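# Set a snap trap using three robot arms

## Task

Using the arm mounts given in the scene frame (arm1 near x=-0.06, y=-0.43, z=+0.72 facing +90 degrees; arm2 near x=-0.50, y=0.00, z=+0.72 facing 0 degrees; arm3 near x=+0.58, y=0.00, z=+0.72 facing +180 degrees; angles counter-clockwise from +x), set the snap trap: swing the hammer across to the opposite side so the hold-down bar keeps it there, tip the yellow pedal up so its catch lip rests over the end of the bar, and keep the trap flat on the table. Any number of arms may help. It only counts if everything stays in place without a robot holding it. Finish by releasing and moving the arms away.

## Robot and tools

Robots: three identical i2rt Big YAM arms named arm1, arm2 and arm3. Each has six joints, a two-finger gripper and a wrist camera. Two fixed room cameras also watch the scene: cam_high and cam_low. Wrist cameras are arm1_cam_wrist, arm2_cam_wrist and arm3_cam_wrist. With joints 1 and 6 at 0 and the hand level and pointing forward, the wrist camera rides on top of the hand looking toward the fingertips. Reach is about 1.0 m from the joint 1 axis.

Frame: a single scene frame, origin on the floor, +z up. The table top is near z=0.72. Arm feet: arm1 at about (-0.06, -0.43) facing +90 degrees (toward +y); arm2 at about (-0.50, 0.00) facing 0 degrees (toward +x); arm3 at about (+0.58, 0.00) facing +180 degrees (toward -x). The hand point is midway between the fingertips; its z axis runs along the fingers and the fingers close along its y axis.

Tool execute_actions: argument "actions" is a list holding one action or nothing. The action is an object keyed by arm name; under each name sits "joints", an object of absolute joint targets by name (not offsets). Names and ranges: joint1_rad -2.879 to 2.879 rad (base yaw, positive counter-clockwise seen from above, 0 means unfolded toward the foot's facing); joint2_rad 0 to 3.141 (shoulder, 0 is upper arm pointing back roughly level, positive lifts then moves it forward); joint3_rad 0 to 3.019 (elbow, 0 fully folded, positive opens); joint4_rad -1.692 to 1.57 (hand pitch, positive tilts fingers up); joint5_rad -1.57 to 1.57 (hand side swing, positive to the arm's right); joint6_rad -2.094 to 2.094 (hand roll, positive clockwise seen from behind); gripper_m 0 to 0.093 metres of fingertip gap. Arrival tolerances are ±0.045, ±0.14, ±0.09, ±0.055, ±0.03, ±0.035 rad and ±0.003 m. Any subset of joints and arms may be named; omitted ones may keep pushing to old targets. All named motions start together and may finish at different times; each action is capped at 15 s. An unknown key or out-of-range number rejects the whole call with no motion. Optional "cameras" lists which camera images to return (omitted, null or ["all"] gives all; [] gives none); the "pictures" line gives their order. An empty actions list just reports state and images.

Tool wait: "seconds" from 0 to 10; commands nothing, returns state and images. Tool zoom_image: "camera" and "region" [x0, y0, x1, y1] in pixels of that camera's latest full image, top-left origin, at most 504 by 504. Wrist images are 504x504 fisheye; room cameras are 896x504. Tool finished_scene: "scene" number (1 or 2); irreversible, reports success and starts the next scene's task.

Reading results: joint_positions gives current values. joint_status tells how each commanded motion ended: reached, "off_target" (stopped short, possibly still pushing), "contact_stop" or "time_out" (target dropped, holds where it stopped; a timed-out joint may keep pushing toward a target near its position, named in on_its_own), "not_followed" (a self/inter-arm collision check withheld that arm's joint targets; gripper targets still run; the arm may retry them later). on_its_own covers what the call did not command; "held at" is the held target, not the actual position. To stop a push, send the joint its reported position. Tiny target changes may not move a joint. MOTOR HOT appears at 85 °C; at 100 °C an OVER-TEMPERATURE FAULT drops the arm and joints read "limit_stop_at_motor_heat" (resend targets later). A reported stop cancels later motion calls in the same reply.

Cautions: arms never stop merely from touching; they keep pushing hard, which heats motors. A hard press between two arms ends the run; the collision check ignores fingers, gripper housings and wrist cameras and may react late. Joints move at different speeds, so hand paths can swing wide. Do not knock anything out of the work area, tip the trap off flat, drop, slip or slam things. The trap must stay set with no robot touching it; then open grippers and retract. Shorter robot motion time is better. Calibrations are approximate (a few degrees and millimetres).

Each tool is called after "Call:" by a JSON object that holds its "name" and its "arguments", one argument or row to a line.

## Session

Call:
{"name": "execute_actions", "arguments": {
  "actions": []
}}

Scene clock: 0.00 s.
Motor temperatures (°C, as the motors report them): arm1=[27 25 27 27 28 25] | arm2=[28 27 31 26 27 25] | arm3=[28 27 28 25 27 24]
arm1.joint_positions: joint1_rad=+0.001 joint2_rad=+0.454 joint3_rad=+1.479 joint4_rad=-1.526 joint5_rad=-0.001 joint6_rad=+0.012 gripper_m=+0.095
arm1.joint_status: not commanded
arm1.hand: x=-0.0490 y=-0.3049 z=+1.3467 quat_wxyz=(-0.361, +0.592, -0.624, -0.360) (m; scene frame)
arm2.joint_positions: joint1_rad=+0.010 joint2_rad=+0.437 joint3_rad=+1.449 joint4_rad=-1.521 joint5_rad=+0.000 joint6_rad=-0.007 gripper_m=+0.095
arm2.joint_status: not commanded
arm2.hand: x=-0.3716 y=+0.0075 z=+1.3304 quat_wxyz=(-0.503, +0.019, -0.864, -0.004) (m; scene frame)
arm3.joint_positions: joint1_rad=-0.010 joint2_rad=+0.436 joint3_rad=+1.467 joint4_rad=-1.532 joint5_rad=-0.016 joint6_rad=-0.003 gripper_m=+0.094
arm3.joint_status: not commanded
arm3.hand: x=+0.4609 y=+0.0072 z=+1.2946 quat_wxyz=(-0.010, -0.860, +0.002, +0.510) (m; scene frame)
pictures: arm1_cam_wrist, arm2_cam_wrist, arm3_cam_wrist, cam_high, cam_low
Images, in order (width x height): arm1_cam_wrist 504x504, arm2_cam_wrist 504x504, arm3_cam_wrist 504x504, cam_high 896x504, cam_low 896x504.

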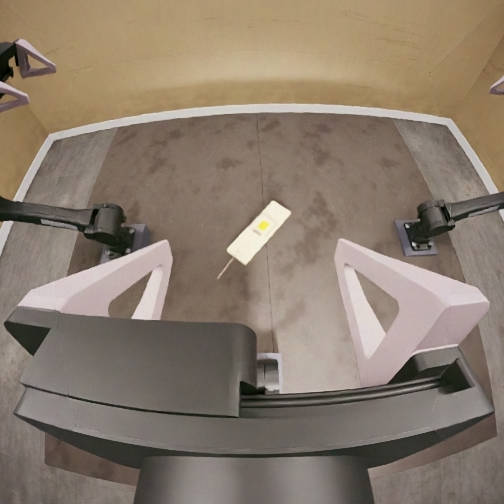

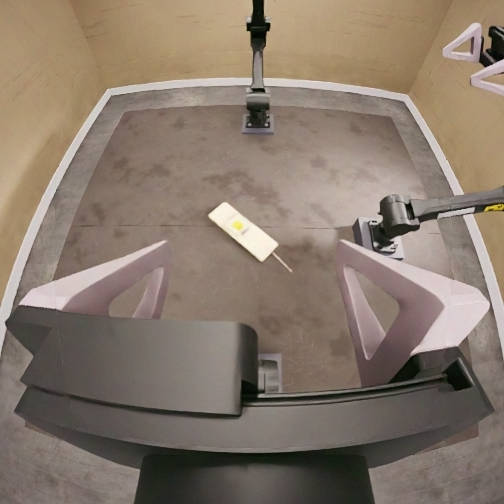

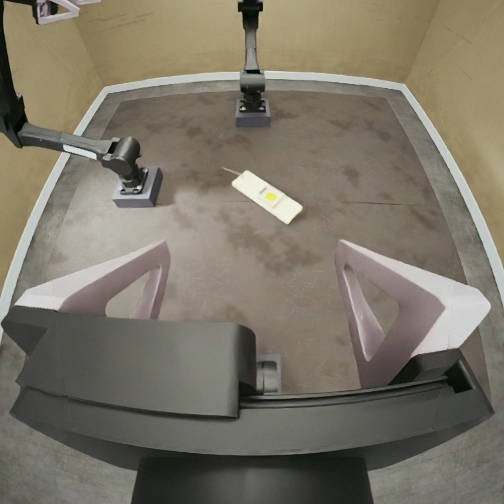

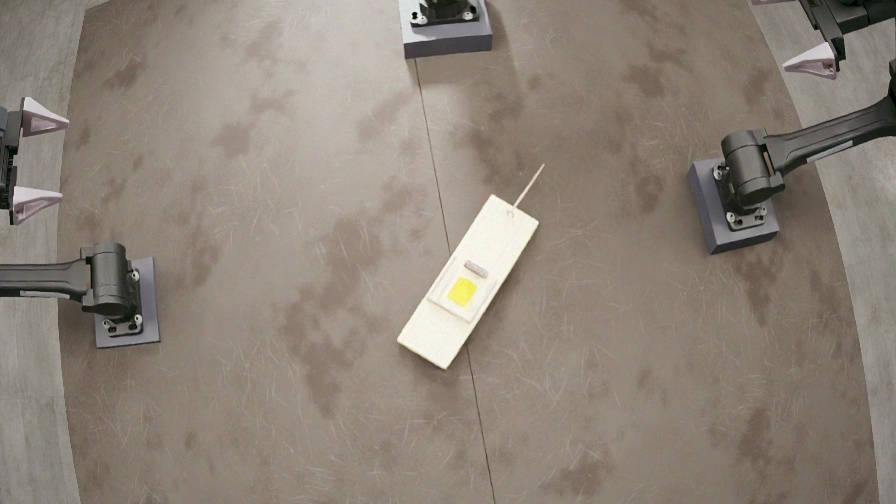

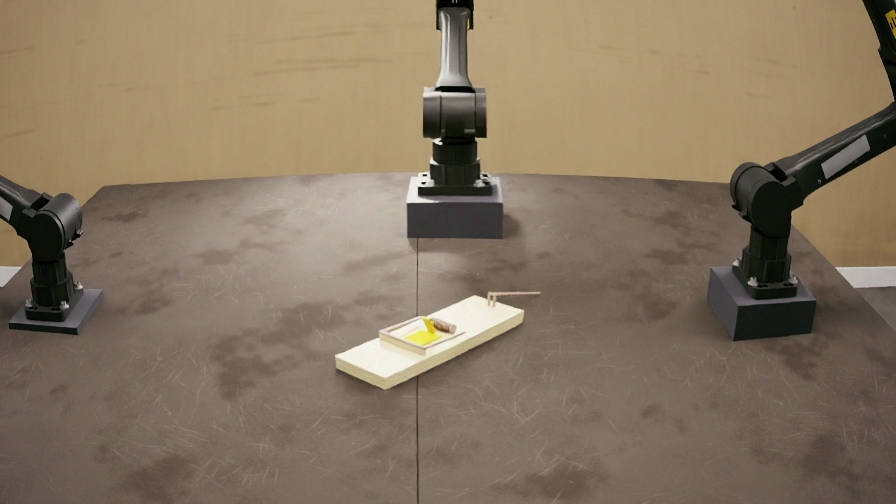

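Call:
{"name": "execute_actions", "arguments": {
  "actions": [
    {"arm3":{"joints":{"joint1_rad":-0.22,"joint2_rad":1.83,"joint3_rad":1.371,"joint4_rad":-1.0,"joint5_rad":0,"joint6_rad":-1.077,"gripper_m":0.093}},"arm2":{"joints":{"joint1_rad":0,"joint2_rad":0.8,"joint3_rad":0.284,"joint4_rad":0.3,"gripper_m":0.093}},"arm1":{"joints":{"joint1_rad":-0.33,"joint2_rad":0.7,"joint3_rad":0.3,"joint4_rad":0.36,"joint5_rad":-0.245,"joint6_rad":-0.245,"gripper_m":0.024}}}
  ],
  "cameras": ["arm3_cam_wrist","cam_high","cam_low"]
}}

Scene clock: 23.17 s.
Motor temperatures (°C, as the motors report them): arm1=[27 25 29 27 28 25] | arm2=[28 27 32 26 27 25] | arm3=[28 28 29 25 27 24]
arm1.joint_positions: joint1_rad=-0.328 joint2_rad=+0.706 joint3_rad=+0.305 joint4_rad=+0.338 joint5_rad=-0.242 joint6_rad=-0.237 gripper_m=+0.024
arm1.joint_status: all done
arm1.hand: x=+0.0367 y=-0.0699 z=+1.0431 quat_wxyz=(-0.557, +0.538, -0.492, -0.397) (m; scene frame)
arm2.joint_positions: joint1_rad=+0.010 joint2_rad=+0.808 joint3_rad=+0.279 joint4_rad=+0.284 joint5_rad=+0.000 joint6_rad=-0.007 gripper_m=+0.093
arm2.joint_status: all done
arm2.hand: x=-0.1212 y=+0.0131 z=+0.9712 quat_wxyz=(-0.613, +0.017, -0.790, -0.005) (m; scene frame)
arm3.joint_positions: joint1_rad=-0.209 joint2_rad=+1.847 joint3_rad=+1.358 joint4_rad=-1.009 joint5_rad=-0.002 joint6_rad=-1.065 gripper_m=+0.093
arm3.joint_status: all done
arm3.hand: x=+0.0463 y=+0.1138 z=+0.7832 quat_wxyz=(+0.014, -0.909, -0.415, +0.033) (m; scene frame)
pictures: arm3_cam_wrist, cam_high, cam_low
camera_calibration (this result's frames):
arm3_cam_wrist: T_world_to_cam=[[-0.754059, 0.653546, 0.0653644, -0.0916285], [0.575536, 0.609523, 0.545197, -0.514045], [0.31647, 0.44873, -0.835756, 0.712264], [0, 0, 0, 1]] pos_world=[0.0013479, 0.0535918, 0.881523]
Images, in order (width x height): arm3_cam_wrist 504x504, cam_high 896x504, cam_low 896x504.

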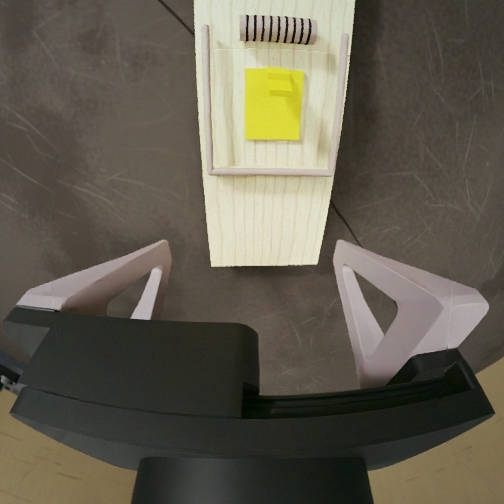

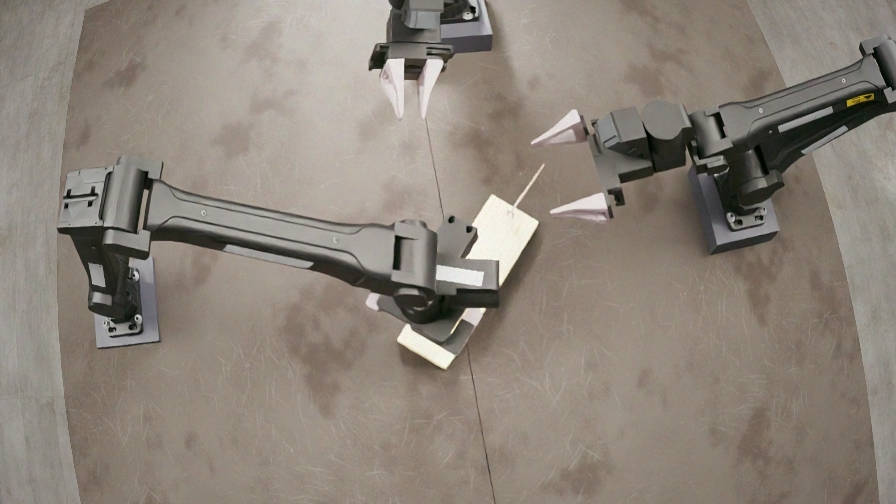

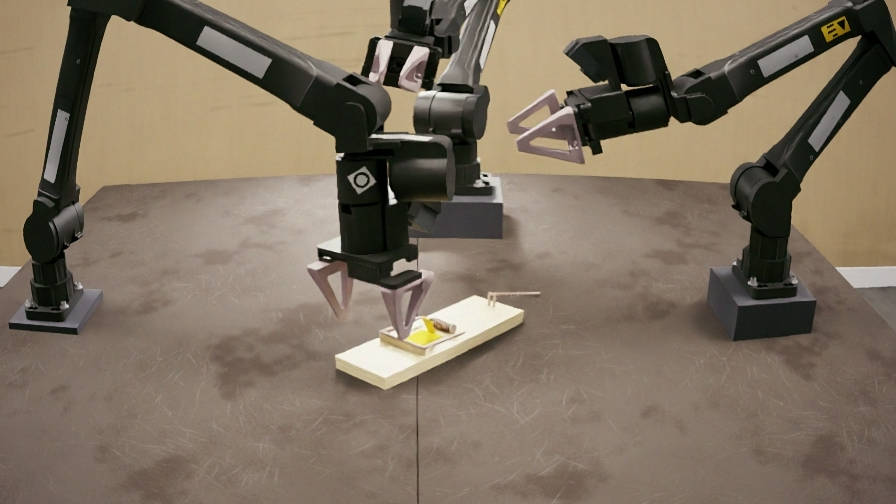

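Call:
{"name": "execute_actions", "arguments": {
  "actions": [
    {"arm3":{"joints":{"joint1_rad":-0.233,"joint2_rad":1.92,"joint3_rad":1.415,"joint4_rad":-0.99,"joint6_rad":-1.04}}}
  ],
  "cameras": ["arm3_cam_wrist"]
}}

Scene clock: 34.53 s.
Motor temperatures (°C, as the motors report them): arm1=[27 25 30 27 28 25] | arm2=[28 27 33 26 27 25] | arm3=[28 28 30 25 27 24]
arm1.joint_positions: joint1_rad=-0.328 joint2_rad=+0.706 joint3_rad=+0.305 joint4_rad=+0.338 joint5_rad=-0.242 joint6_rad=-0.237 gripper_m=+0.024
arm1.joint_status: not commanded
arm1.hand: x=+0.0367 y=-0.0699 z=+1.0431 quat_wxyz=(-0.557, +0.538, -0.492, -0.397) (m; scene frame)
arm2.joint_positions: joint1_rad=+0.010 joint2_rad=+0.808 joint3_rad=+0.279 joint4_rad=+0.284 joint5_rad=+0.000 joint6_rad=-0.007 gripper_m=+0.093
arm2.joint_status: not commanded
arm2.hand: x=-0.1212 y=+0.0131 z=+0.9712 quat_wxyz=(-0.613, +0.017, -0.790, -0.005) (m; scene frame)
arm3.joint_positions: joint1_rad=-0.222 joint2_rad=+1.919 joint3_rad=+1.378 joint4_rad=-0.998 joint5_rad=+0.001 joint6_rad=-1.052 gripper_m=+0.093
arm3.joint_status: all done
arm3.hand: x=+0.0436 y=+0.1216 z=+0.7520 quat_wxyz=(+0.003, -0.915, -0.403, +0.016) (m; scene frame)
pictures: arm3_cam_wrist
camera_calibration (this result's frames):
arm3_cam_wrist: T_world_to_cam=[[-0.739412, 0.672592, 0.0298314, -0.0729497], [0.567682, 0.599033, 0.56471, -0.513356], [0.361949, 0.434488, -0.82475, 0.674981], [0, 0, 0, 1]] pos_world=[-0.00682583, 0.0633115, 0.848764]
Images, in order (width x height): arm3_cam_wrist 504x504.

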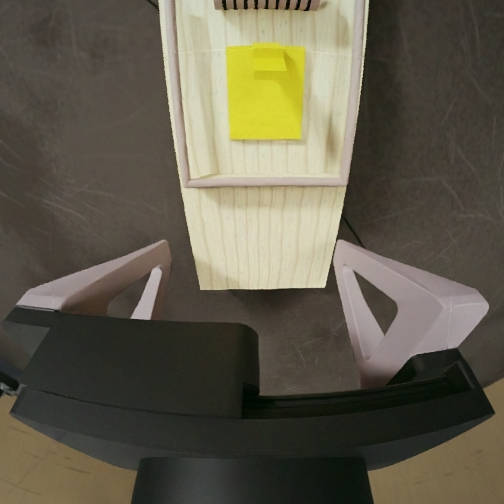

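Call:
{"name": "execute_actions", "arguments": {
  "actions": [
    {"arm3":{"joints":{"joint1_rad":-0.24,"joint3_rad":1.44}}}
  ],
  "cameras": ["arm3_cam_wrist"]
}}

Call:
{"name": "execute_actions", "arguments": {
  "actions": [
    {"arm3":{"joints":{"joint2_rad":1.97}}}
  ],
  "cameras": ["arm3_cam_wrist"]
}}

Scene clock: 42.17 s.
Motor temperatures (°C, as the motors report them): arm1=[27 25 30 27 28 25] | arm2=[28 27 34 26 27 25] | arm3=[28 28 31 25 27 24]
arm1.joint_positions: joint1_rad=-0.328 joint2_rad=+0.706 joint3_rad=+0.305 joint4_rad=+0.338 joint5_rad=-0.242 joint6_rad=-0.237 gripper_m=+0.024
arm1.joint_status: not commanded
arm1.hand: x=+0.0367 y=-0.0699 z=+1.0431 quat_wxyz=(-0.557, +0.538, -0.492, -0.397) (m; scene frame)
arm2.joint_positions: joint1_rad=+0.010 joint2_rad=+0.808 joint3_rad=+0.279 joint4_rad=+0.284 joint5_rad=+0.000 joint6_rad=-0.007 gripper_m=+0.093
arm2.joint_status: not commanded
arm2.hand: x=-0.1212 y=+0.0131 z=+0.9712 quat_wxyz=(-0.613, +0.017, -0.790, -0.005) (m; scene frame)
arm3.joint_positions: joint1_rad=-0.226 joint2_rad=+1.919 joint3_rad=+1.384 joint4_rad=-0.998 joint5_rad=+0.001 joint6_rad=-1.052 gripper_m=+0.093
arm3.joint_status: all done
arm3.hand: x=+0.0412 y=+0.1246 z=+0.7543 quat_wxyz=(+0.005, -0.916, -0.401, +0.018) (m; scene frame)
pictures: arm3_cam_wrist
camera_calibration (this result's frames):
arm3_cam_wrist: T_world_to_cam=[[-0.73604, 0.675994, 0.0357385, -0.0818324], [0.57421, 0.595513, 0.561824, -0.512678], [0.358507, 0.434047, -0.826484, 0.677951], [0, 0, 0, 1]] pos_world=[-0.00889675, 0.0663628, 0.851276]
Images, in order (width x height): arm3_cam_wrist 504x504.

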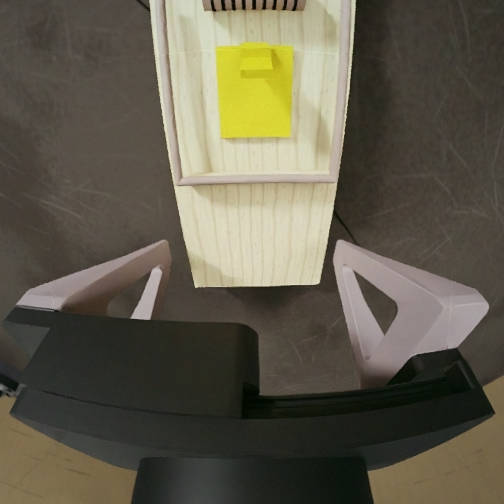

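Scene clock: 43.00 s.
Motor temperatures (°C, as the motors report them): arm1=[27 25 30 27 28 25] | arm2=[28 27 34 26 27 25] | arm3=[28 28 31 25 27 24]
arm1.joint_positions: joint1_rad=-0.328 joint2_rad=+0.706 joint3_rad=+0.305 joint4_rad=+0.338 joint5_rad=-0.242 joint6_rad=-0.237 gripper_m=+0.024
arm1.joint_status: not commanded
arm1.hand: x=+0.0367 y=-0.0699 z=+1.0431 quat_wxyz=(-0.557, +0.538, -0.492, -0.397) (m; scene frame)
arm2.joint_positions: joint1_rad=+0.010 joint2_rad=+0.808 joint3_rad=+0.279 joint4_rad=+0.284 joint5_rad=+0.000 joint6_rad=-0.007 gripper_m=+0.093
arm2.joint_status: not commanded
arm2.hand: x=-0.1212 y=+0.0131 z=+0.9712 quat_wxyz=(-0.613, +0.017, -0.790, -0.005) (m; scene frame)
arm3.joint_positions: joint1_rad=-0.228 joint2_rad=+1.964 joint3_rad=+1.399 joint4_rad=-0.997 joint5_rad=+0.001 joint6_rad=-1.051 gripper_m=+0.093
arm3.joint_status: all done
arm3.hand: x=+0.0401 y=+0.1256 z=+0.7354 quat_wxyz=(-0.004, -0.916, -0.400, +0.006) (m; scene frame)
pictures: arm3_cam_wrist
camera_calibration (this result's frames):
arm3_cam_wrist: T_world_to_cam=[[-0.735449, 0.677508, 0.00985424, -0.0638197], [0.558827, 0.598266, 0.574274, -0.510929], [0.38318, 0.427856, -0.818604, 0.656211], [0, 0, 0, 1]] pos_world=[-0.012862, 0.0681457, 0.831219]
Images, in order (width x height): arm3_cam_wrist 504x504.

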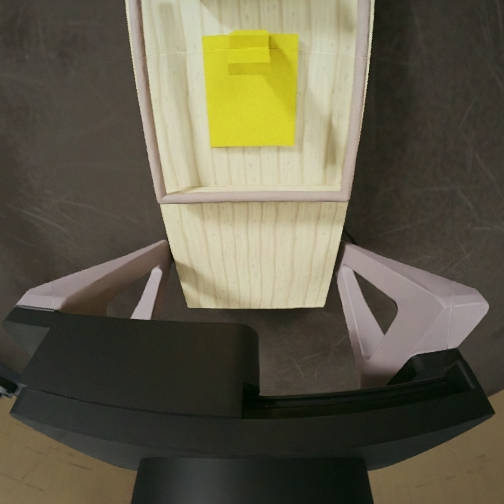

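Call:
{"name": "execute_actions", "arguments": {
  "actions": [
    {"arm3":{"joints":{"joint2_rad":1.98,"gripper_m":0.06}}}
  ],
  "cameras": []
}}

Call:
{"name": "execute_actions", "arguments": {
  "actions": [
    {"arm3":{"joints":{"joint1_rad":-0.11,"joint2_rad":1.89,"joint3_rad":1.29,"joint4_rad":-0.96,"joint6_rad":-0.5}}}
  ],
  "cameras": ["cam_low"]
}}

Call:
{"name": "execute_actions", "arguments": {
  "actions": [
    {"arm3":{"joints":{"joint1_rad":0.008,"joint2_rad":1.825,"joint3_rad":1.185,"joint4_rad":-0.92,"joint6_rad":0.01}}}
  ],
  "cameras": ["cam_low","cam_high","arm2_cam_wrist"]
}}

Scene clock: 56.93 s.
Motor temperatures (°C, as the motors report them): arm1=[27 25 30 28 28 25] | arm2=[28 27 34 26 27 25] | arm3=[28 29 31 25 27 24]
arm1.joint_positions: joint1_rad=-0.328 joint2_rad=+0.706 joint3_rad=+0.305 joint4_rad=+0.338 joint5_rad=-0.242 joint6_rad=-0.237 gripper_m=+0.024
arm1.joint_status: not commanded
arm1.hand: x=+0.0367 y=-0.0699 z=+1.0431 quat_wxyz=(-0.557, +0.538, -0.492, -0.397) (m; scene frame)
arm2.joint_positions: joint1_rad=+0.010 joint2_rad=+0.808 joint3_rad=+0.279 joint4_rad=+0.284 joint5_rad=+0.000 joint6_rad=-0.007 gripper_m=+0.093
arm2.joint_status: not commanded
arm2.hand: x=-0.1212 y=+0.0131 z=+0.9712 quat_wxyz=(-0.613, +0.017, -0.790, -0.005) (m; scene frame)
arm3.joint_positions: joint1_rad=-0.228 joint2_rad=+1.965 joint3_rad=+1.399 joint4_rad=-0.997 joint5_rad=+0.001 joint6_rad=-1.050 gripper_m=+0.079
arm3.joint_status: gripper_m off_target (ended at +0.079, target +0.060); the others done
arm3.hand: x=+0.0401 y=+0.1256 z=+0.7348 quat_wxyz=(-0.004, -0.917, -0.400, +0.006) (m; scene frame)
pictures: none
No camera images: the call's "cameras" was empty. Leave "cameras" out to get every camera's image.

Scene clock: 58.47 s.
Motor temperatures (°C, as the motors report them): arm1=[27 25 30 28 28 25] | arm2=[28 27 34 26 27 25] | arm3=[28 29 31 25 27 24]
arm1.joint_positions: joint1_rad=-0.328 joint2_rad=+0.706 joint3_rad=+0.305 joint4_rad=+0.338 joint5_rad=-0.242 joint6_rad=-0.237 gripper_m=+0.024
arm1.joint_status: not commanded
arm1.hand: x=+0.0367 y=-0.0699 z=+1.0431 quat_wxyz=(-0.557, +0.538, -0.492, -0.397) (m; scene frame)
arm2.joint_positions: joint1_rad=+0.010 joint2_rad=+0.808 joint3_rad=+0.279 joint4_rad=+0.284 joint5_rad=+0.000 joint6_rad=-0.007 gripper_m=+0.093
arm2.joint_status: not commanded
arm2.hand: x=-0.1212 y=+0.0131 z=+0.9712 quat_wxyz=(-0.613, +0.017, -0.790, -0.005) (m; scene frame)
arm3.joint_positions: joint1_rad=-0.100 joint2_rad=+1.902 joint3_rad=+1.294 joint4_rad=-0.968 joint5_rad=-0.003 joint6_rad=-0.525 gripper_m=+0.079
arm3.joint_status: all done
arm3.hand: x=+0.0613 y=+0.0519 z=+0.7348 quat_wxyz=(-0.009, -0.977, -0.211, +0.000) (m; scene frame)
pictures: cam_low
Images, in order (width x height): cam_low 896x504.

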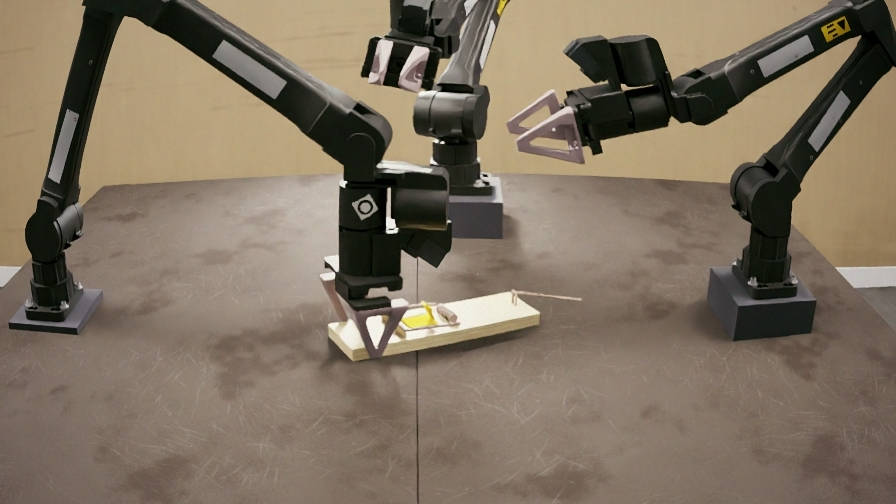

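Scene clock: 60.00 s.
Motor temperatures (°C, as the motors report them): arm1=[27 25 30 28 28 25] | arm2=[28 27 34 26 27 25] | arm3=[28 29 31 25 27 24]
arm1.joint_positions: joint1_rad=-0.328 joint2_rad=+0.706 joint3_rad=+0.305 joint4_rad=+0.338 joint5_rad=-0.242 joint6_rad=-0.237 gripper_m=+0.024
arm1.joint_status: not commanded
arm1.hand: x=+0.0367 y=-0.0699 z=+1.0431 quat_wxyz=(-0.557, +0.538, -0.492, -0.397) (m; scene frame)
arm2.joint_positions: joint1_rad=+0.010 joint2_rad=+0.808 joint3_rad=+0.279 joint4_rad=+0.284 joint5_rad=+0.000 joint6_rad=-0.007 gripper_m=+0.093
arm2.joint_status: not commanded
arm2.hand: x=-0.1212 y=+0.0131 z=+0.9712 quat_wxyz=(-0.613, +0.017, -0.790, -0.005) (m; scene frame)
arm3.joint_positions: joint1_rad=+0.015 joint2_rad=+1.838 joint3_rad=+1.188 joint4_rad=-0.927 joint5_rad=-0.005 joint6_rad=-0.017 gripper_m=+0.079
arm3.joint_status: all done
arm3.hand: x=+0.0903 y=-0.0080 z=+0.7343 quat_wxyz=(-0.010, -1.000, -0.016, -0.003) (m; scene frame)
pictures: arm2_cam_wrist, cam_high, cam_low
camera_calibration (this result's frames):
arm2_cam_wrist: T_world_to_cam=[[0.0331079, -0.999447, -0.00310011, 0.0192799], [-0.763763, -0.0232997, -0.645076, 0.54319], [0.644647, 0.0237249, -0.764112, 0.946357], [0, 0, 0, 1]] pos_world=[-0.195836, 0.00947324, 1.07358]
Images, in order (width x height): arm2_cam_wrist 504x504, cam_high 896x504, cam_low 896x504.

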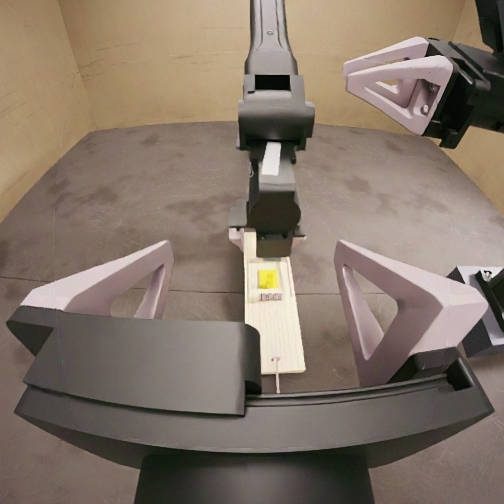

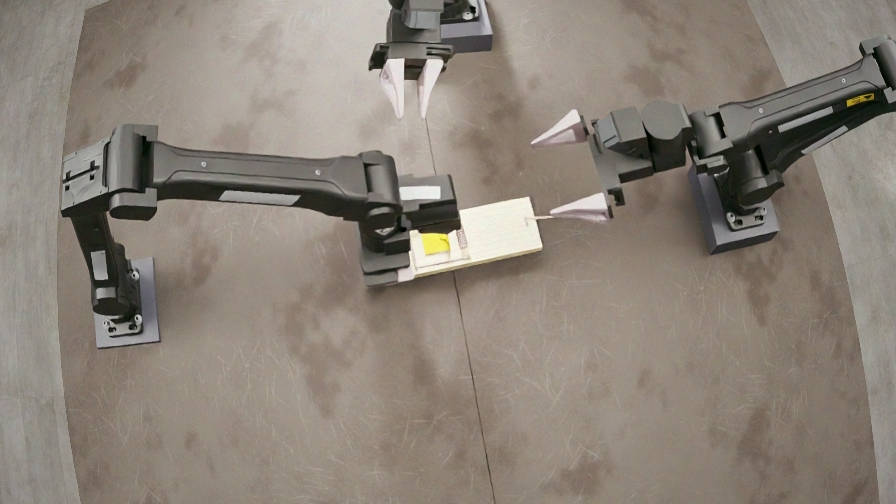

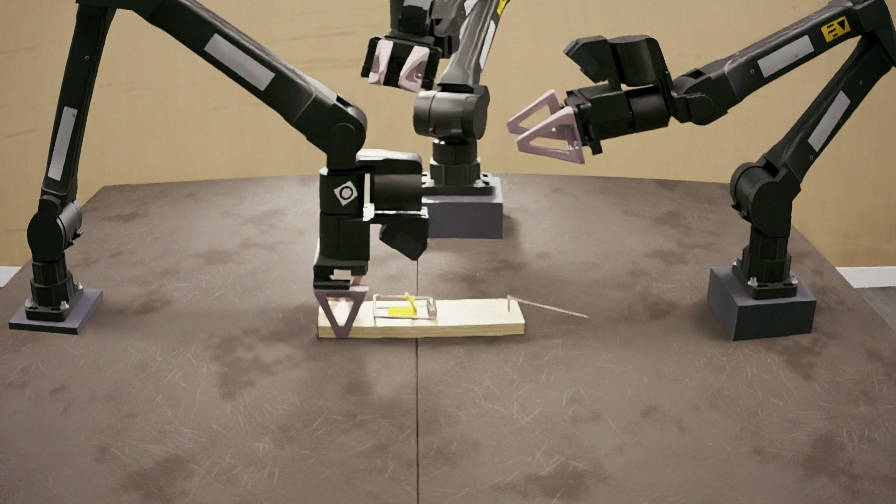

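Call:
{"name": "execute_actions", "arguments": {
  "actions": [
    {"arm3":{"joints":{"joint1_rad":-0.008,"joint6_rad":0.03}},"arm2":{"joints":{"joint1_rad":-0.012,"joint4_rad":0.65,"joint2_rad":1.3}}}
  ],
  "cameras": ["arm2_cam_wrist"]
}}

Call:
{"name": "execute_actions", "arguments": {
  "actions": [
    {"arm3":{"joints":{"gripper_m":0.093}}}
  ],
  "cameras": []
}}

Call:
{"name": "execute_actions", "arguments": {
  "actions": [
    {"arm3":{"joints":{"joint2_rad":1.6}}}
  ],
  "cameras": []
}}

Call:
{"name": "execute_actions", "arguments": {
  "actions": [
    {"arm3":{"joints":{"joint2_rad":1.3,"joint3_rad":0.7,"joint4_rad":0.61,"joint6_rad":0}}}
  ],
  "cameras": []
}}

Call:
{"name": "execute_actions", "arguments": {
  "actions": [
    {"arm3":{"joints":{"joint2_rad":1.6,"joint3_rad":0.5,"joint4_rad":0.62}},"arm2":{"joints":{"joint2_rad":1.57}}}
  ]
}}

Scene clock: 75.20 s.
Motor temperatures (°C, as the motors report them): arm1=[27 25 30 28 28 25] | arm2=[28 27 34 26 27 25] | arm3=[28 29 30 25 27 25]
arm1.joint_positions: joint1_rad=-0.328 joint2_rad=+0.706 joint3_rad=+0.305 joint4_rad=+0.338 joint5_rad=-0.242 joint6_rad=-0.237 gripper_m=+0.024
arm1.joint_status: not commanded
arm1.hand: x=+0.0367 y=-0.0699 z=+1.0431 quat_wxyz=(-0.557, +0.538, -0.492, -0.397) (m; scene frame)
arm2.joint_positions: joint1_rad=-0.003 joint2_rad=+1.291 joint3_rad=+0.279 joint4_rad=+0.634 joint5_rad=+0.000 joint6_rad=-0.007 gripper_m=+0.093
arm2.joint_status: all done
arm2.hand: x=-0.0857 y=+0.0080 z=+0.8709 quat_wxyz=(-0.559, +0.013, -0.829, -0.001) (m; scene frame)
arm3.joint_positions: joint1_rad=+0.012 joint2_rad=+1.838 joint3_rad=+1.188 joint4_rad=-0.927 joint5_rad=-0.005 joint6_rad=+0.003 gripper_m=+0.079
arm3.joint_status: all done
arm3.hand: x=+0.0903 y=-0.0067 z=+0.7343 quat_wxyz=(-0.010, -1.000, -0.005, -0.003) (m; scene frame)
pictures: arm2_cam_wrist
camera_calibration (this result's frames):
arm2_cam_wrist: T_world_to_cam=[[0.0184297, -0.999825, -0.00305649, 0.0114243], [-0.842613, -0.0138861, -0.53834, 0.40564], [0.538204, 0.0124969, -0.842722, 0.906431], [0, 0, 0, 1]] pos_world=[-0.146257, 0.00572747, 0.982277]
Images, in order (width x height): arm2_cam_wrist 504x504.

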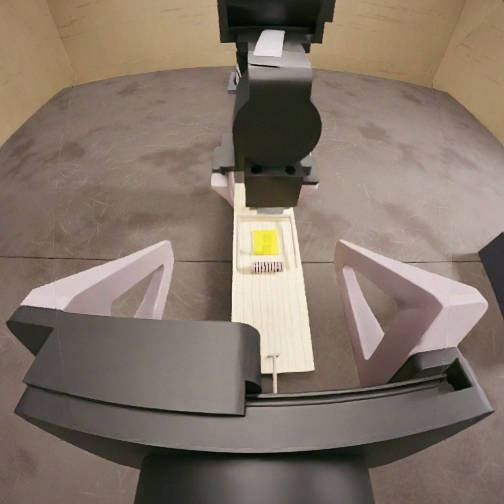

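Scene clock: 75.87 s.
Motor temperatures (°C, as the motors report them): arm1=[27 25 31 28 28 25] | arm2=[28 27 34 26 27 25] | arm3=[28 29 30 25 27 25]
arm1.joint_positions: joint1_rad=-0.328 joint2_rad=+0.706 joint3_rad=+0.305 joint4_rad=+0.338 joint5_rad=-0.242 joint6_rad=-0.237 gripper_m=+0.024
arm1.joint_status: not commanded
arm1.hand: x=+0.0367 y=-0.0699 z=+1.0431 quat_wxyz=(-0.557, +0.538, -0.492, -0.397) (m; scene frame)
arm2.joint_positions: joint1_rad=-0.003 joint2_rad=+1.291 joint3_rad=+0.279 joint4_rad=+0.634 joint5_rad=+0.000 joint6_rad=-0.007 gripper_m=+0.093
arm2.joint_status: not commanded
arm2.hand: x=-0.0857 y=+0.0080 z=+0.8709 quat_wxyz=(-0.559, +0.013, -0.829, -0.001) (m; scene frame)
arm3.joint_positions: joint1_rad=+0.005 joint2_rad=+1.838 joint3_rad=+1.188 joint4_rad=-0.927 joint5_rad=-0.002 joint6_rad=+0.018 gripper_m=+0.093
arm3.joint_status: all done
arm3.hand: x=+0.0903 y=-0.0027 z=+0.7342 quat_wxyz=(-0.009, -1.000, +0.006, -0.003) (m; scene frame)
pictures: none
No camera images: the call's "cameras" was empty. Leave "cameras" out to get every camera's image.

Scene clock: 77.10 s.
Motor temperatures (°C, as the motors report them): arm1=[27 25 31 28 28 25] | arm2=[28 27 34 26 27 25] | arm3=[28 29 30 25 27 25]
arm1.joint_positions: joint1_rad=-0.328 joint2_rad=+0.706 joint3_rad=+0.305 joint4_rad=+0.338 joint5_rad=-0.242 joint6_rad=-0.237 gripper_m=+0.024
arm1.joint_status: not commanded
arm1.hand: x=+0.0367 y=-0.0699 z=+1.0431 quat_wxyz=(-0.557, +0.538, -0.492, -0.397) (m; scene frame)
arm2.joint_positions: joint1_rad=-0.003 joint2_rad=+1.291 joint3_rad=+0.279 joint4_rad=+0.634 joint5_rad=+0.000 joint6_rad=-0.007 gripper_m=+0.093
arm2.joint_status: not commanded
arm2.hand: x=-0.0857 y=+0.0080 z=+0.8709 quat_wxyz=(-0.559, +0.013, -0.829, -0.001) (m; scene frame)
arm3.joint_positions: joint1_rad=+0.005 joint2_rad=+1.603 joint3_rad=+1.176 joint4_rad=-0.927 joint5_rad=-0.002 joint6_rad=+0.018 gripper_m=+0.093
arm3.joint_status: all done
arm3.hand: x=+0.0774 y=-0.0012 z=+0.8422 quat_wxyz=(-0.010, -0.994, +0.007, +0.109) (m; scene frame)
pictures: none
No camera images: the call's "cameras" was empty. Leave "cameras" out to get every camera's image.

Scene clock: 78.90 s.
Motor temperatures (°C, as the motors report them): arm1=[27 25 31 28 28 25] | arm2=[28 27 34 26 27 25] | arm3=[28 29 30 25 27 25]
arm1.joint_positions: joint1_rad=-0.328 joint2_rad=+0.706 joint3_rad=+0.305 joint4_rad=+0.338 joint5_rad=-0.242 joint6_rad=-0.237 gripper_m=+0.024
arm1.joint_status: not commanded
arm1.hand: x=+0.0367 y=-0.0699 z=+1.0431 quat_wxyz=(-0.557, +0.538, -0.492, -0.397) (m; scene frame)
arm2.joint_positions: joint1_rad=-0.003 joint2_rad=+1.291 joint3_rad=+0.279 joint4_rad=+0.634 joint5_rad=+0.000 joint6_rad=-0.007 gripper_m=+0.093
arm2.joint_status: not commanded
arm2.hand: x=-0.0857 y=+0.0080 z=+0.8709 quat_wxyz=(-0.559, +0.013, -0.829, -0.001) (m; scene frame)
arm3.joint_positions: joint1_rad=+0.005 joint2_rad=+1.308 joint3_rad=+0.690 joint4_rad=+0.588 joint5_rad=-0.002 joint6_rad=+0.012 gripper_m=+0.093
arm3.joint_status: all done
arm3.hand: x=+0.0339 y=+0.0012 z=+1.0182 quat_wxyz=(-0.012, -0.717, +0.007, +0.697) (m; scene frame)
pictures: none
No camera images: the call's "cameras" was empty. Leave "cameras" out to get every camera's image.

Scene clock: 80.03 s.
Motor temperatures (°C, as the motors report them): arm1=[27 25 31 28 28 25] | arm2=[28 27 34 26 27 25] | arm3=[28 29 30 25 27 25]
arm1.joint_positions: joint1_rad=-0.328 joint2_rad=+0.706 joint3_rad=+0.305 joint4_rad=+0.338 joint5_rad=-0.242 joint6_rad=-0.237 gripper_m=+0.024
arm1.joint_status: not commanded
arm1.hand: x=+0.0367 y=-0.0699 z=+1.0431 quat_wxyz=(-0.557, +0.538, -0.492, -0.397) (m; scene frame)
arm2.joint_positions: joint1_rad=-0.003 joint2_rad=+1.563 joint3_rad=+0.279 joint4_rad=+0.639 joint5_rad=+0.000 joint6_rad=-0.007 gripper_m=+0.093
arm2.joint_status: all done
arm2.hand: x=-0.1086 y=+0.0069 z=+0.7681 quat_wxyz=(-0.444, +0.013, -0.896, +0.000) (m; scene frame)
arm3.joint_positions: joint1_rad=+0.005 joint2_rad=+1.612 joint3_rad=+0.483 joint4_rad=+0.613 joint5_rad=-0.002 joint6_rad=+0.012 gripper_m=+0.093
arm3.joint_status: all done
arm3.hand: x=+0.0974 y=-0.0021 z=+0.7725 quat_wxyz=(-0.012, -0.864, +0.006, +0.503) (m; scene frame)
pictures: arm1_cam_wrist, arm2_cam_wrist, arm3_cam_wrist, cam_high, cam_low
camera_calibration (this result's frames):
arm1_cam_wrist: T_world_to_cam=[[0.972265, -0.116385, 0.202866, -0.252826], [0.080276, -0.648634, -0.756855, 0.746097], [0.219672, 0.75215, -0.621301, 0.818429], [0, 0, 0, 1]] pos_world=[0.00613419, -0.161063, 1.12447]
arm2_cam_wrist: T_world_to_cam=[[0.0157971, -0.999872, -0.00262272, 0.00976587], [-0.954576, -0.0143007, -0.297625, 0.134009], [0.297549, 0.00720518, -0.954679, 0.892007], [0, 0, 0, 1]] pos_world=[-0.137649, 0.00525397, 0.89149]
arm3_cam_wrist: T_world_to_cam=[[0.00703782, 0.999808, -0.0182728, 0.0145462], [0.909553, -0.0139936, -0.415353, 0.241235], [-0.415529, -0.0136969, -0.909477, 0.866389], [0, 0, 0, 1]] pos_world=[0.140491, 0.000699179, 0.888424]
Images, in order (width x height): arm1_cam_wrist 504x504, arm2_cam_wrist 504x504, arm3_cam_wrist 504x504, cam_high 896x504, cam_low 896x504.

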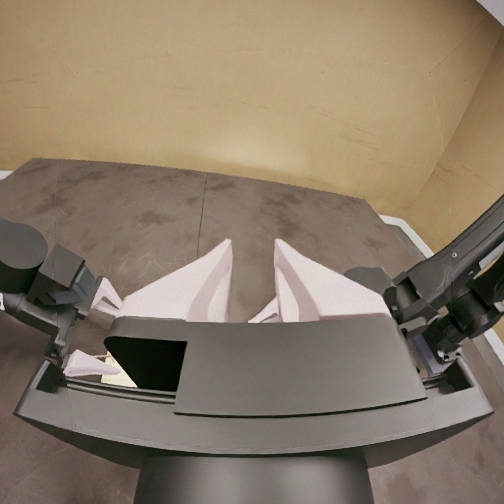

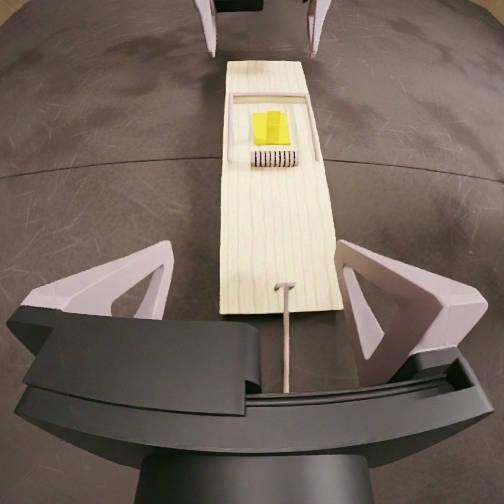

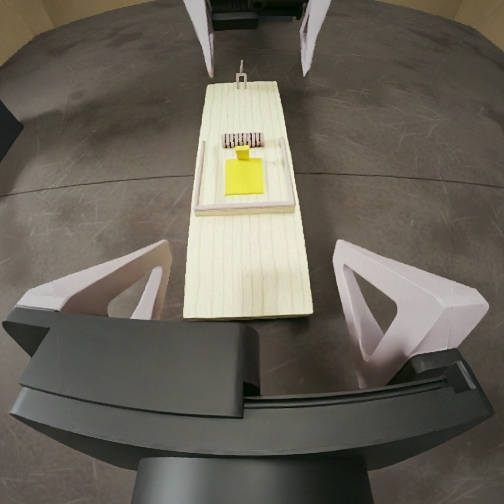

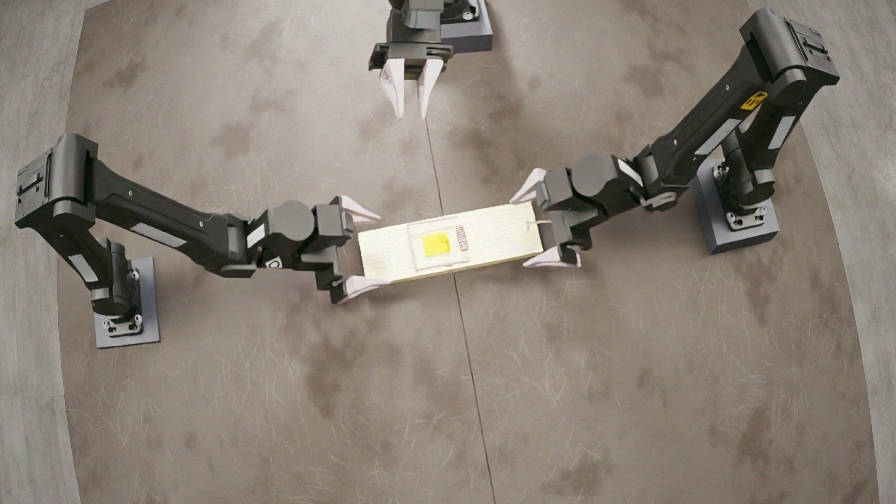

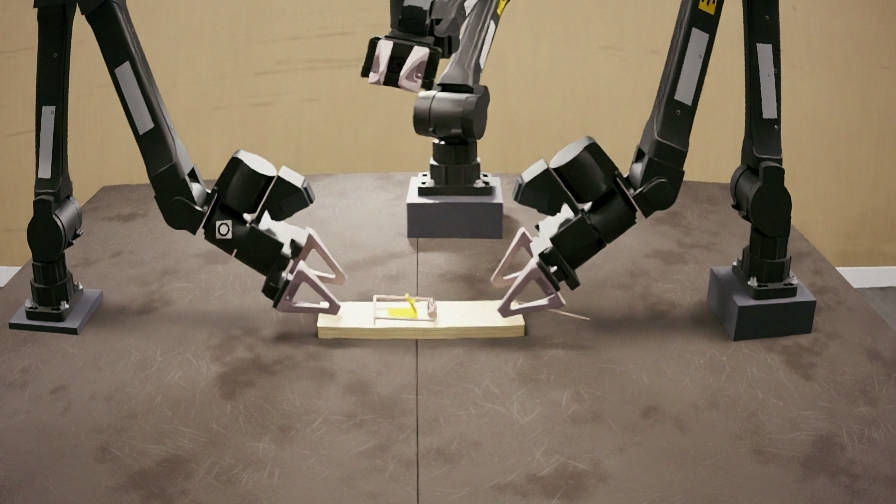

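Call:
{"name": "execute_actions", "arguments": {
  "actions": [
    {"arm3":{"joints":{"joint1_rad":0.022}},"arm2":{"joints":{"joint1_rad":-0.053}},"arm1":{"joints":{"joint2_rad":1.4,"joint3_rad":0.45,"joint4_rad":0.37}}}
  ],
  "cameras": ["arm2_cam_wrist","arm3_cam_wrist","arm1_cam_wrist","cam_low"]
}}

Scene clock: 89.17 s.
Motor temperatures (°C, as the motors report them): arm1=[27 25 31 28 28 25] | arm2=[28 27 33 26 27 25] | arm3=[28 29 30 25 27 24]
arm1.joint_positions: joint1_rad=-0.328 joint2_rad=+1.398 joint3_rad=+0.416 joint4_rad=+0.359 joint5_rad=-0.243 joint6_rad=-0.237 gripper_m=+0.024
arm1.joint_status: all done
arm1.hand: x=+0.0562 y=-0.0125 z=+0.8362 quat_wxyz=(-0.347, +0.623, -0.629, -0.310) (m; scene frame)
arm2.joint_positions: joint1_rad=-0.048 joint2_rad=+1.563 joint3_rad=+0.279 joint4_rad=+0.639 joint5_rad=+0.000 joint6_rad=-0.007 gripper_m=+0.093
arm2.joint_status: all done
arm2.hand: x=-0.1087 y=-0.0108 z=+0.7682 quat_wxyz=(-0.444, -0.007, -0.896, +0.010) (m; scene frame)
arm3.joint_positions: joint1_rad=+0.007 joint2_rad=+1.612 joint3_rad=+0.483 joint4_rad=+0.613 joint5_rad=-0.002 joint6_rad=+0.012 gripper_m=+0.093
arm3.joint_status: all done
arm3.hand: x=+0.0974 y=-0.0032 z=+0.7725 quat_wxyz=(-0.012, -0.864, +0.005, +0.503) (m; scene frame)
pictures: arm1_cam_wrist, arm2_cam_wrist, arm3_cam_wrist, cam_low
camera_calibration (this result's frames):
arm1_cam_wrist: T_world_to_cam=[[0.998106, -0.043584, 0.0434109, -0.0903105], [-0.0265639, -0.941885, -0.334882, 0.274628], [0.0554836, 0.333095, -0.941259, 0.913972], [0, 0, 0, 1]] pos_world=[0.0467242, -0.0497071, 0.956174]
arm2_cam_wrist: T_world_to_cam=[[-0.0292092, -0.999571, -0.00232334, -0.0129693], [-0.954159, 0.0285747, -0.297933, 0.134456], [0.297871, -0.00648554, -0.954584, 0.892094], [0, 0, 0, 1]] pos_world=[-0.137816, -0.0110201, 0.891607]
arm3_cam_wrist: T_world_to_cam=[[0.00474902, 0.999822, -0.0182721, 0.0158732], [0.909568, -0.0119116, -0.415384, 0.241249], [-0.415528, -0.014647, -0.909463, 0.866377], [0, 0, 0, 1]] pos_world=[0.140496, -0.000306824, 0.888439]
Images, in order (width x height): arm1_cam_wrist 504x504, arm2_cam_wrist 504x504, arm3_cam_wrist 504x504, cam_low 896x504.

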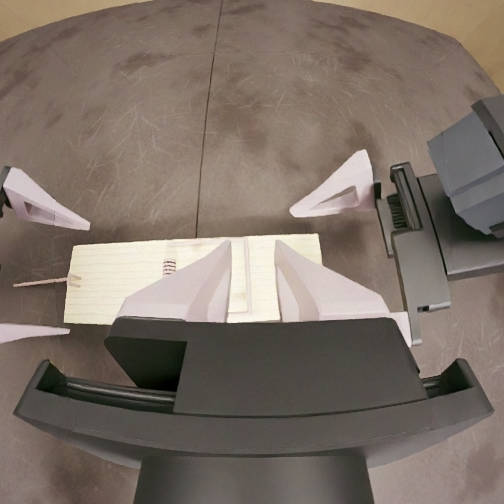

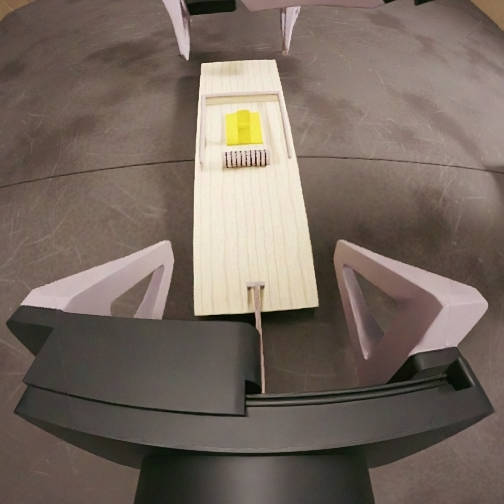

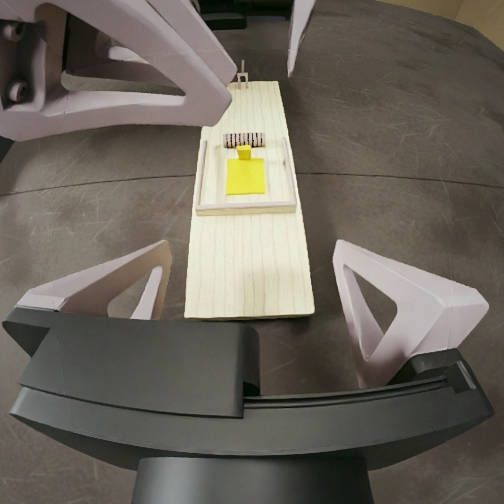

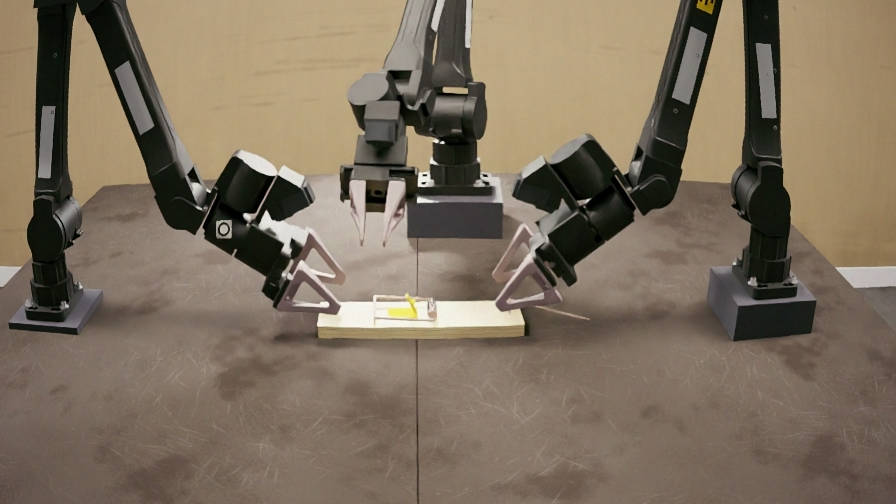

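Call:
{"name": "execute_actions", "arguments": {
  "actions": [
    {"arm3":{"joints":{"joint1_rad":0.03,"joint2_rad":1.705}},"arm2":{"joints":{"joint2_rad":1.67}}}
  ],
  "cameras": ["arm2_cam_wrist","arm3_cam_wrist","cam_low"]
}}

Scene clock: 99.47 s.
Motor temperatures (°C, as the motors report them): arm1=[27 25 31 28 28 25] | arm2=[28 27 32 26 27 25] | arm3=[28 28 30 25 27 24]
arm1.joint_positions: joint1_rad=-0.328 joint2_rad=+1.398 joint3_rad=+0.416 joint4_rad=+0.359 joint5_rad=-0.243 joint6_rad=-0.237 gripper_m=+0.024
arm1.joint_status: not commanded
arm1.hand: x=+0.0562 y=-0.0125 z=+0.8362 quat_wxyz=(-0.347, +0.623, -0.629, -0.310) (m; scene frame)
arm2.joint_positions: joint1_rad=-0.048 joint2_rad=+1.661 joint3_rad=+0.279 joint4_rad=+0.640 joint5_rad=+0.000 joint6_rad=-0.007 gripper_m=+0.093
arm2.joint_status: all done
arm2.hand: x=-0.1239 y=-0.0106 z=+0.7327 quat_wxyz=(-0.399, -0.008, -0.917, +0.010) (m; scene frame)
arm3.joint_positions: joint1_rad=+0.018 joint2_rad=+1.698 joint3_rad=+0.484 joint4_rad=+0.620 joint5_rad=+0.001 joint6_rad=+0.002 gripper_m=+0.093
arm3.joint_status: all done
arm3.hand: x=+0.1053 y=-0.0079 z=+0.7354 quat_wxyz=(-0.011, -0.883, -0.003, +0.470) (m; scene frame)
pictures: arm2_cam_wrist, arm3_cam_wrist, cam_low
camera_calibration (this result's frames):
arm2_cam_wrist: T_world_to_cam=[[-0.0301358, -0.999544, -0.0019901, -0.0137139], [-0.978708, 0.0299119, -0.203068, 0.0368221], [0.203035, -0.0041719, -0.979163, 0.869028], [0, 0, 0, 1]] pos_world=[-0.140818, -0.0111836, 0.858369]
arm3_cam_wrist: T_world_to_cam=[[-0.00771232, 0.999946, -0.00692586, 0.0128536], [0.938778, 0.00485455, -0.344488, 0.163459], [-0.344436, -0.00915864, -0.938765, 0.849912], [0, 0, 0, 1]] pos_world=[0.139388, -0.00586239, 0.854266]
Images, in order (width x height): arm2_cam_wrist 504x504, arm3_cam_wrist 504x504, cam_low 896x504.

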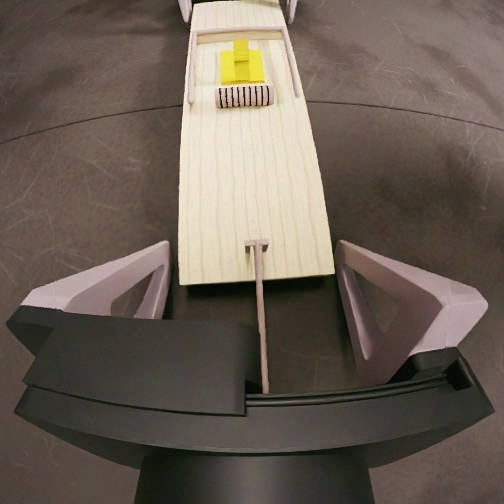

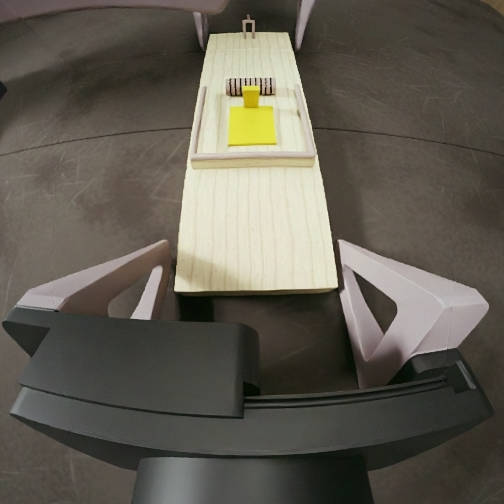

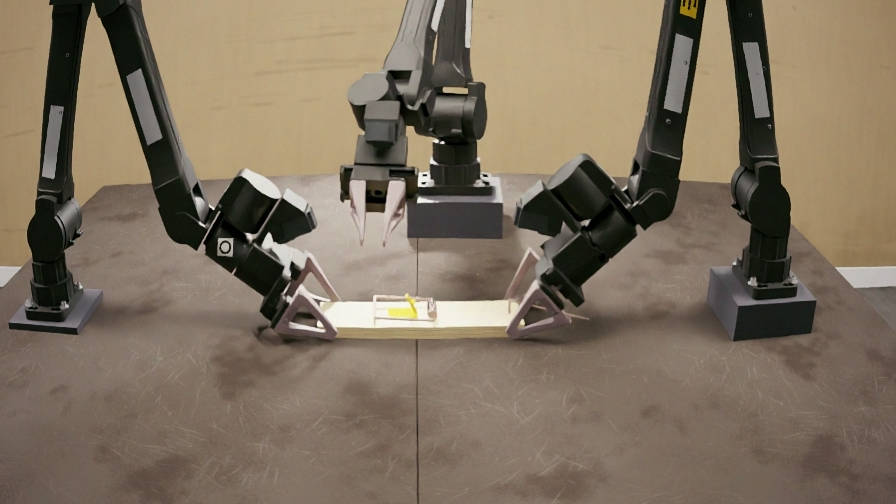

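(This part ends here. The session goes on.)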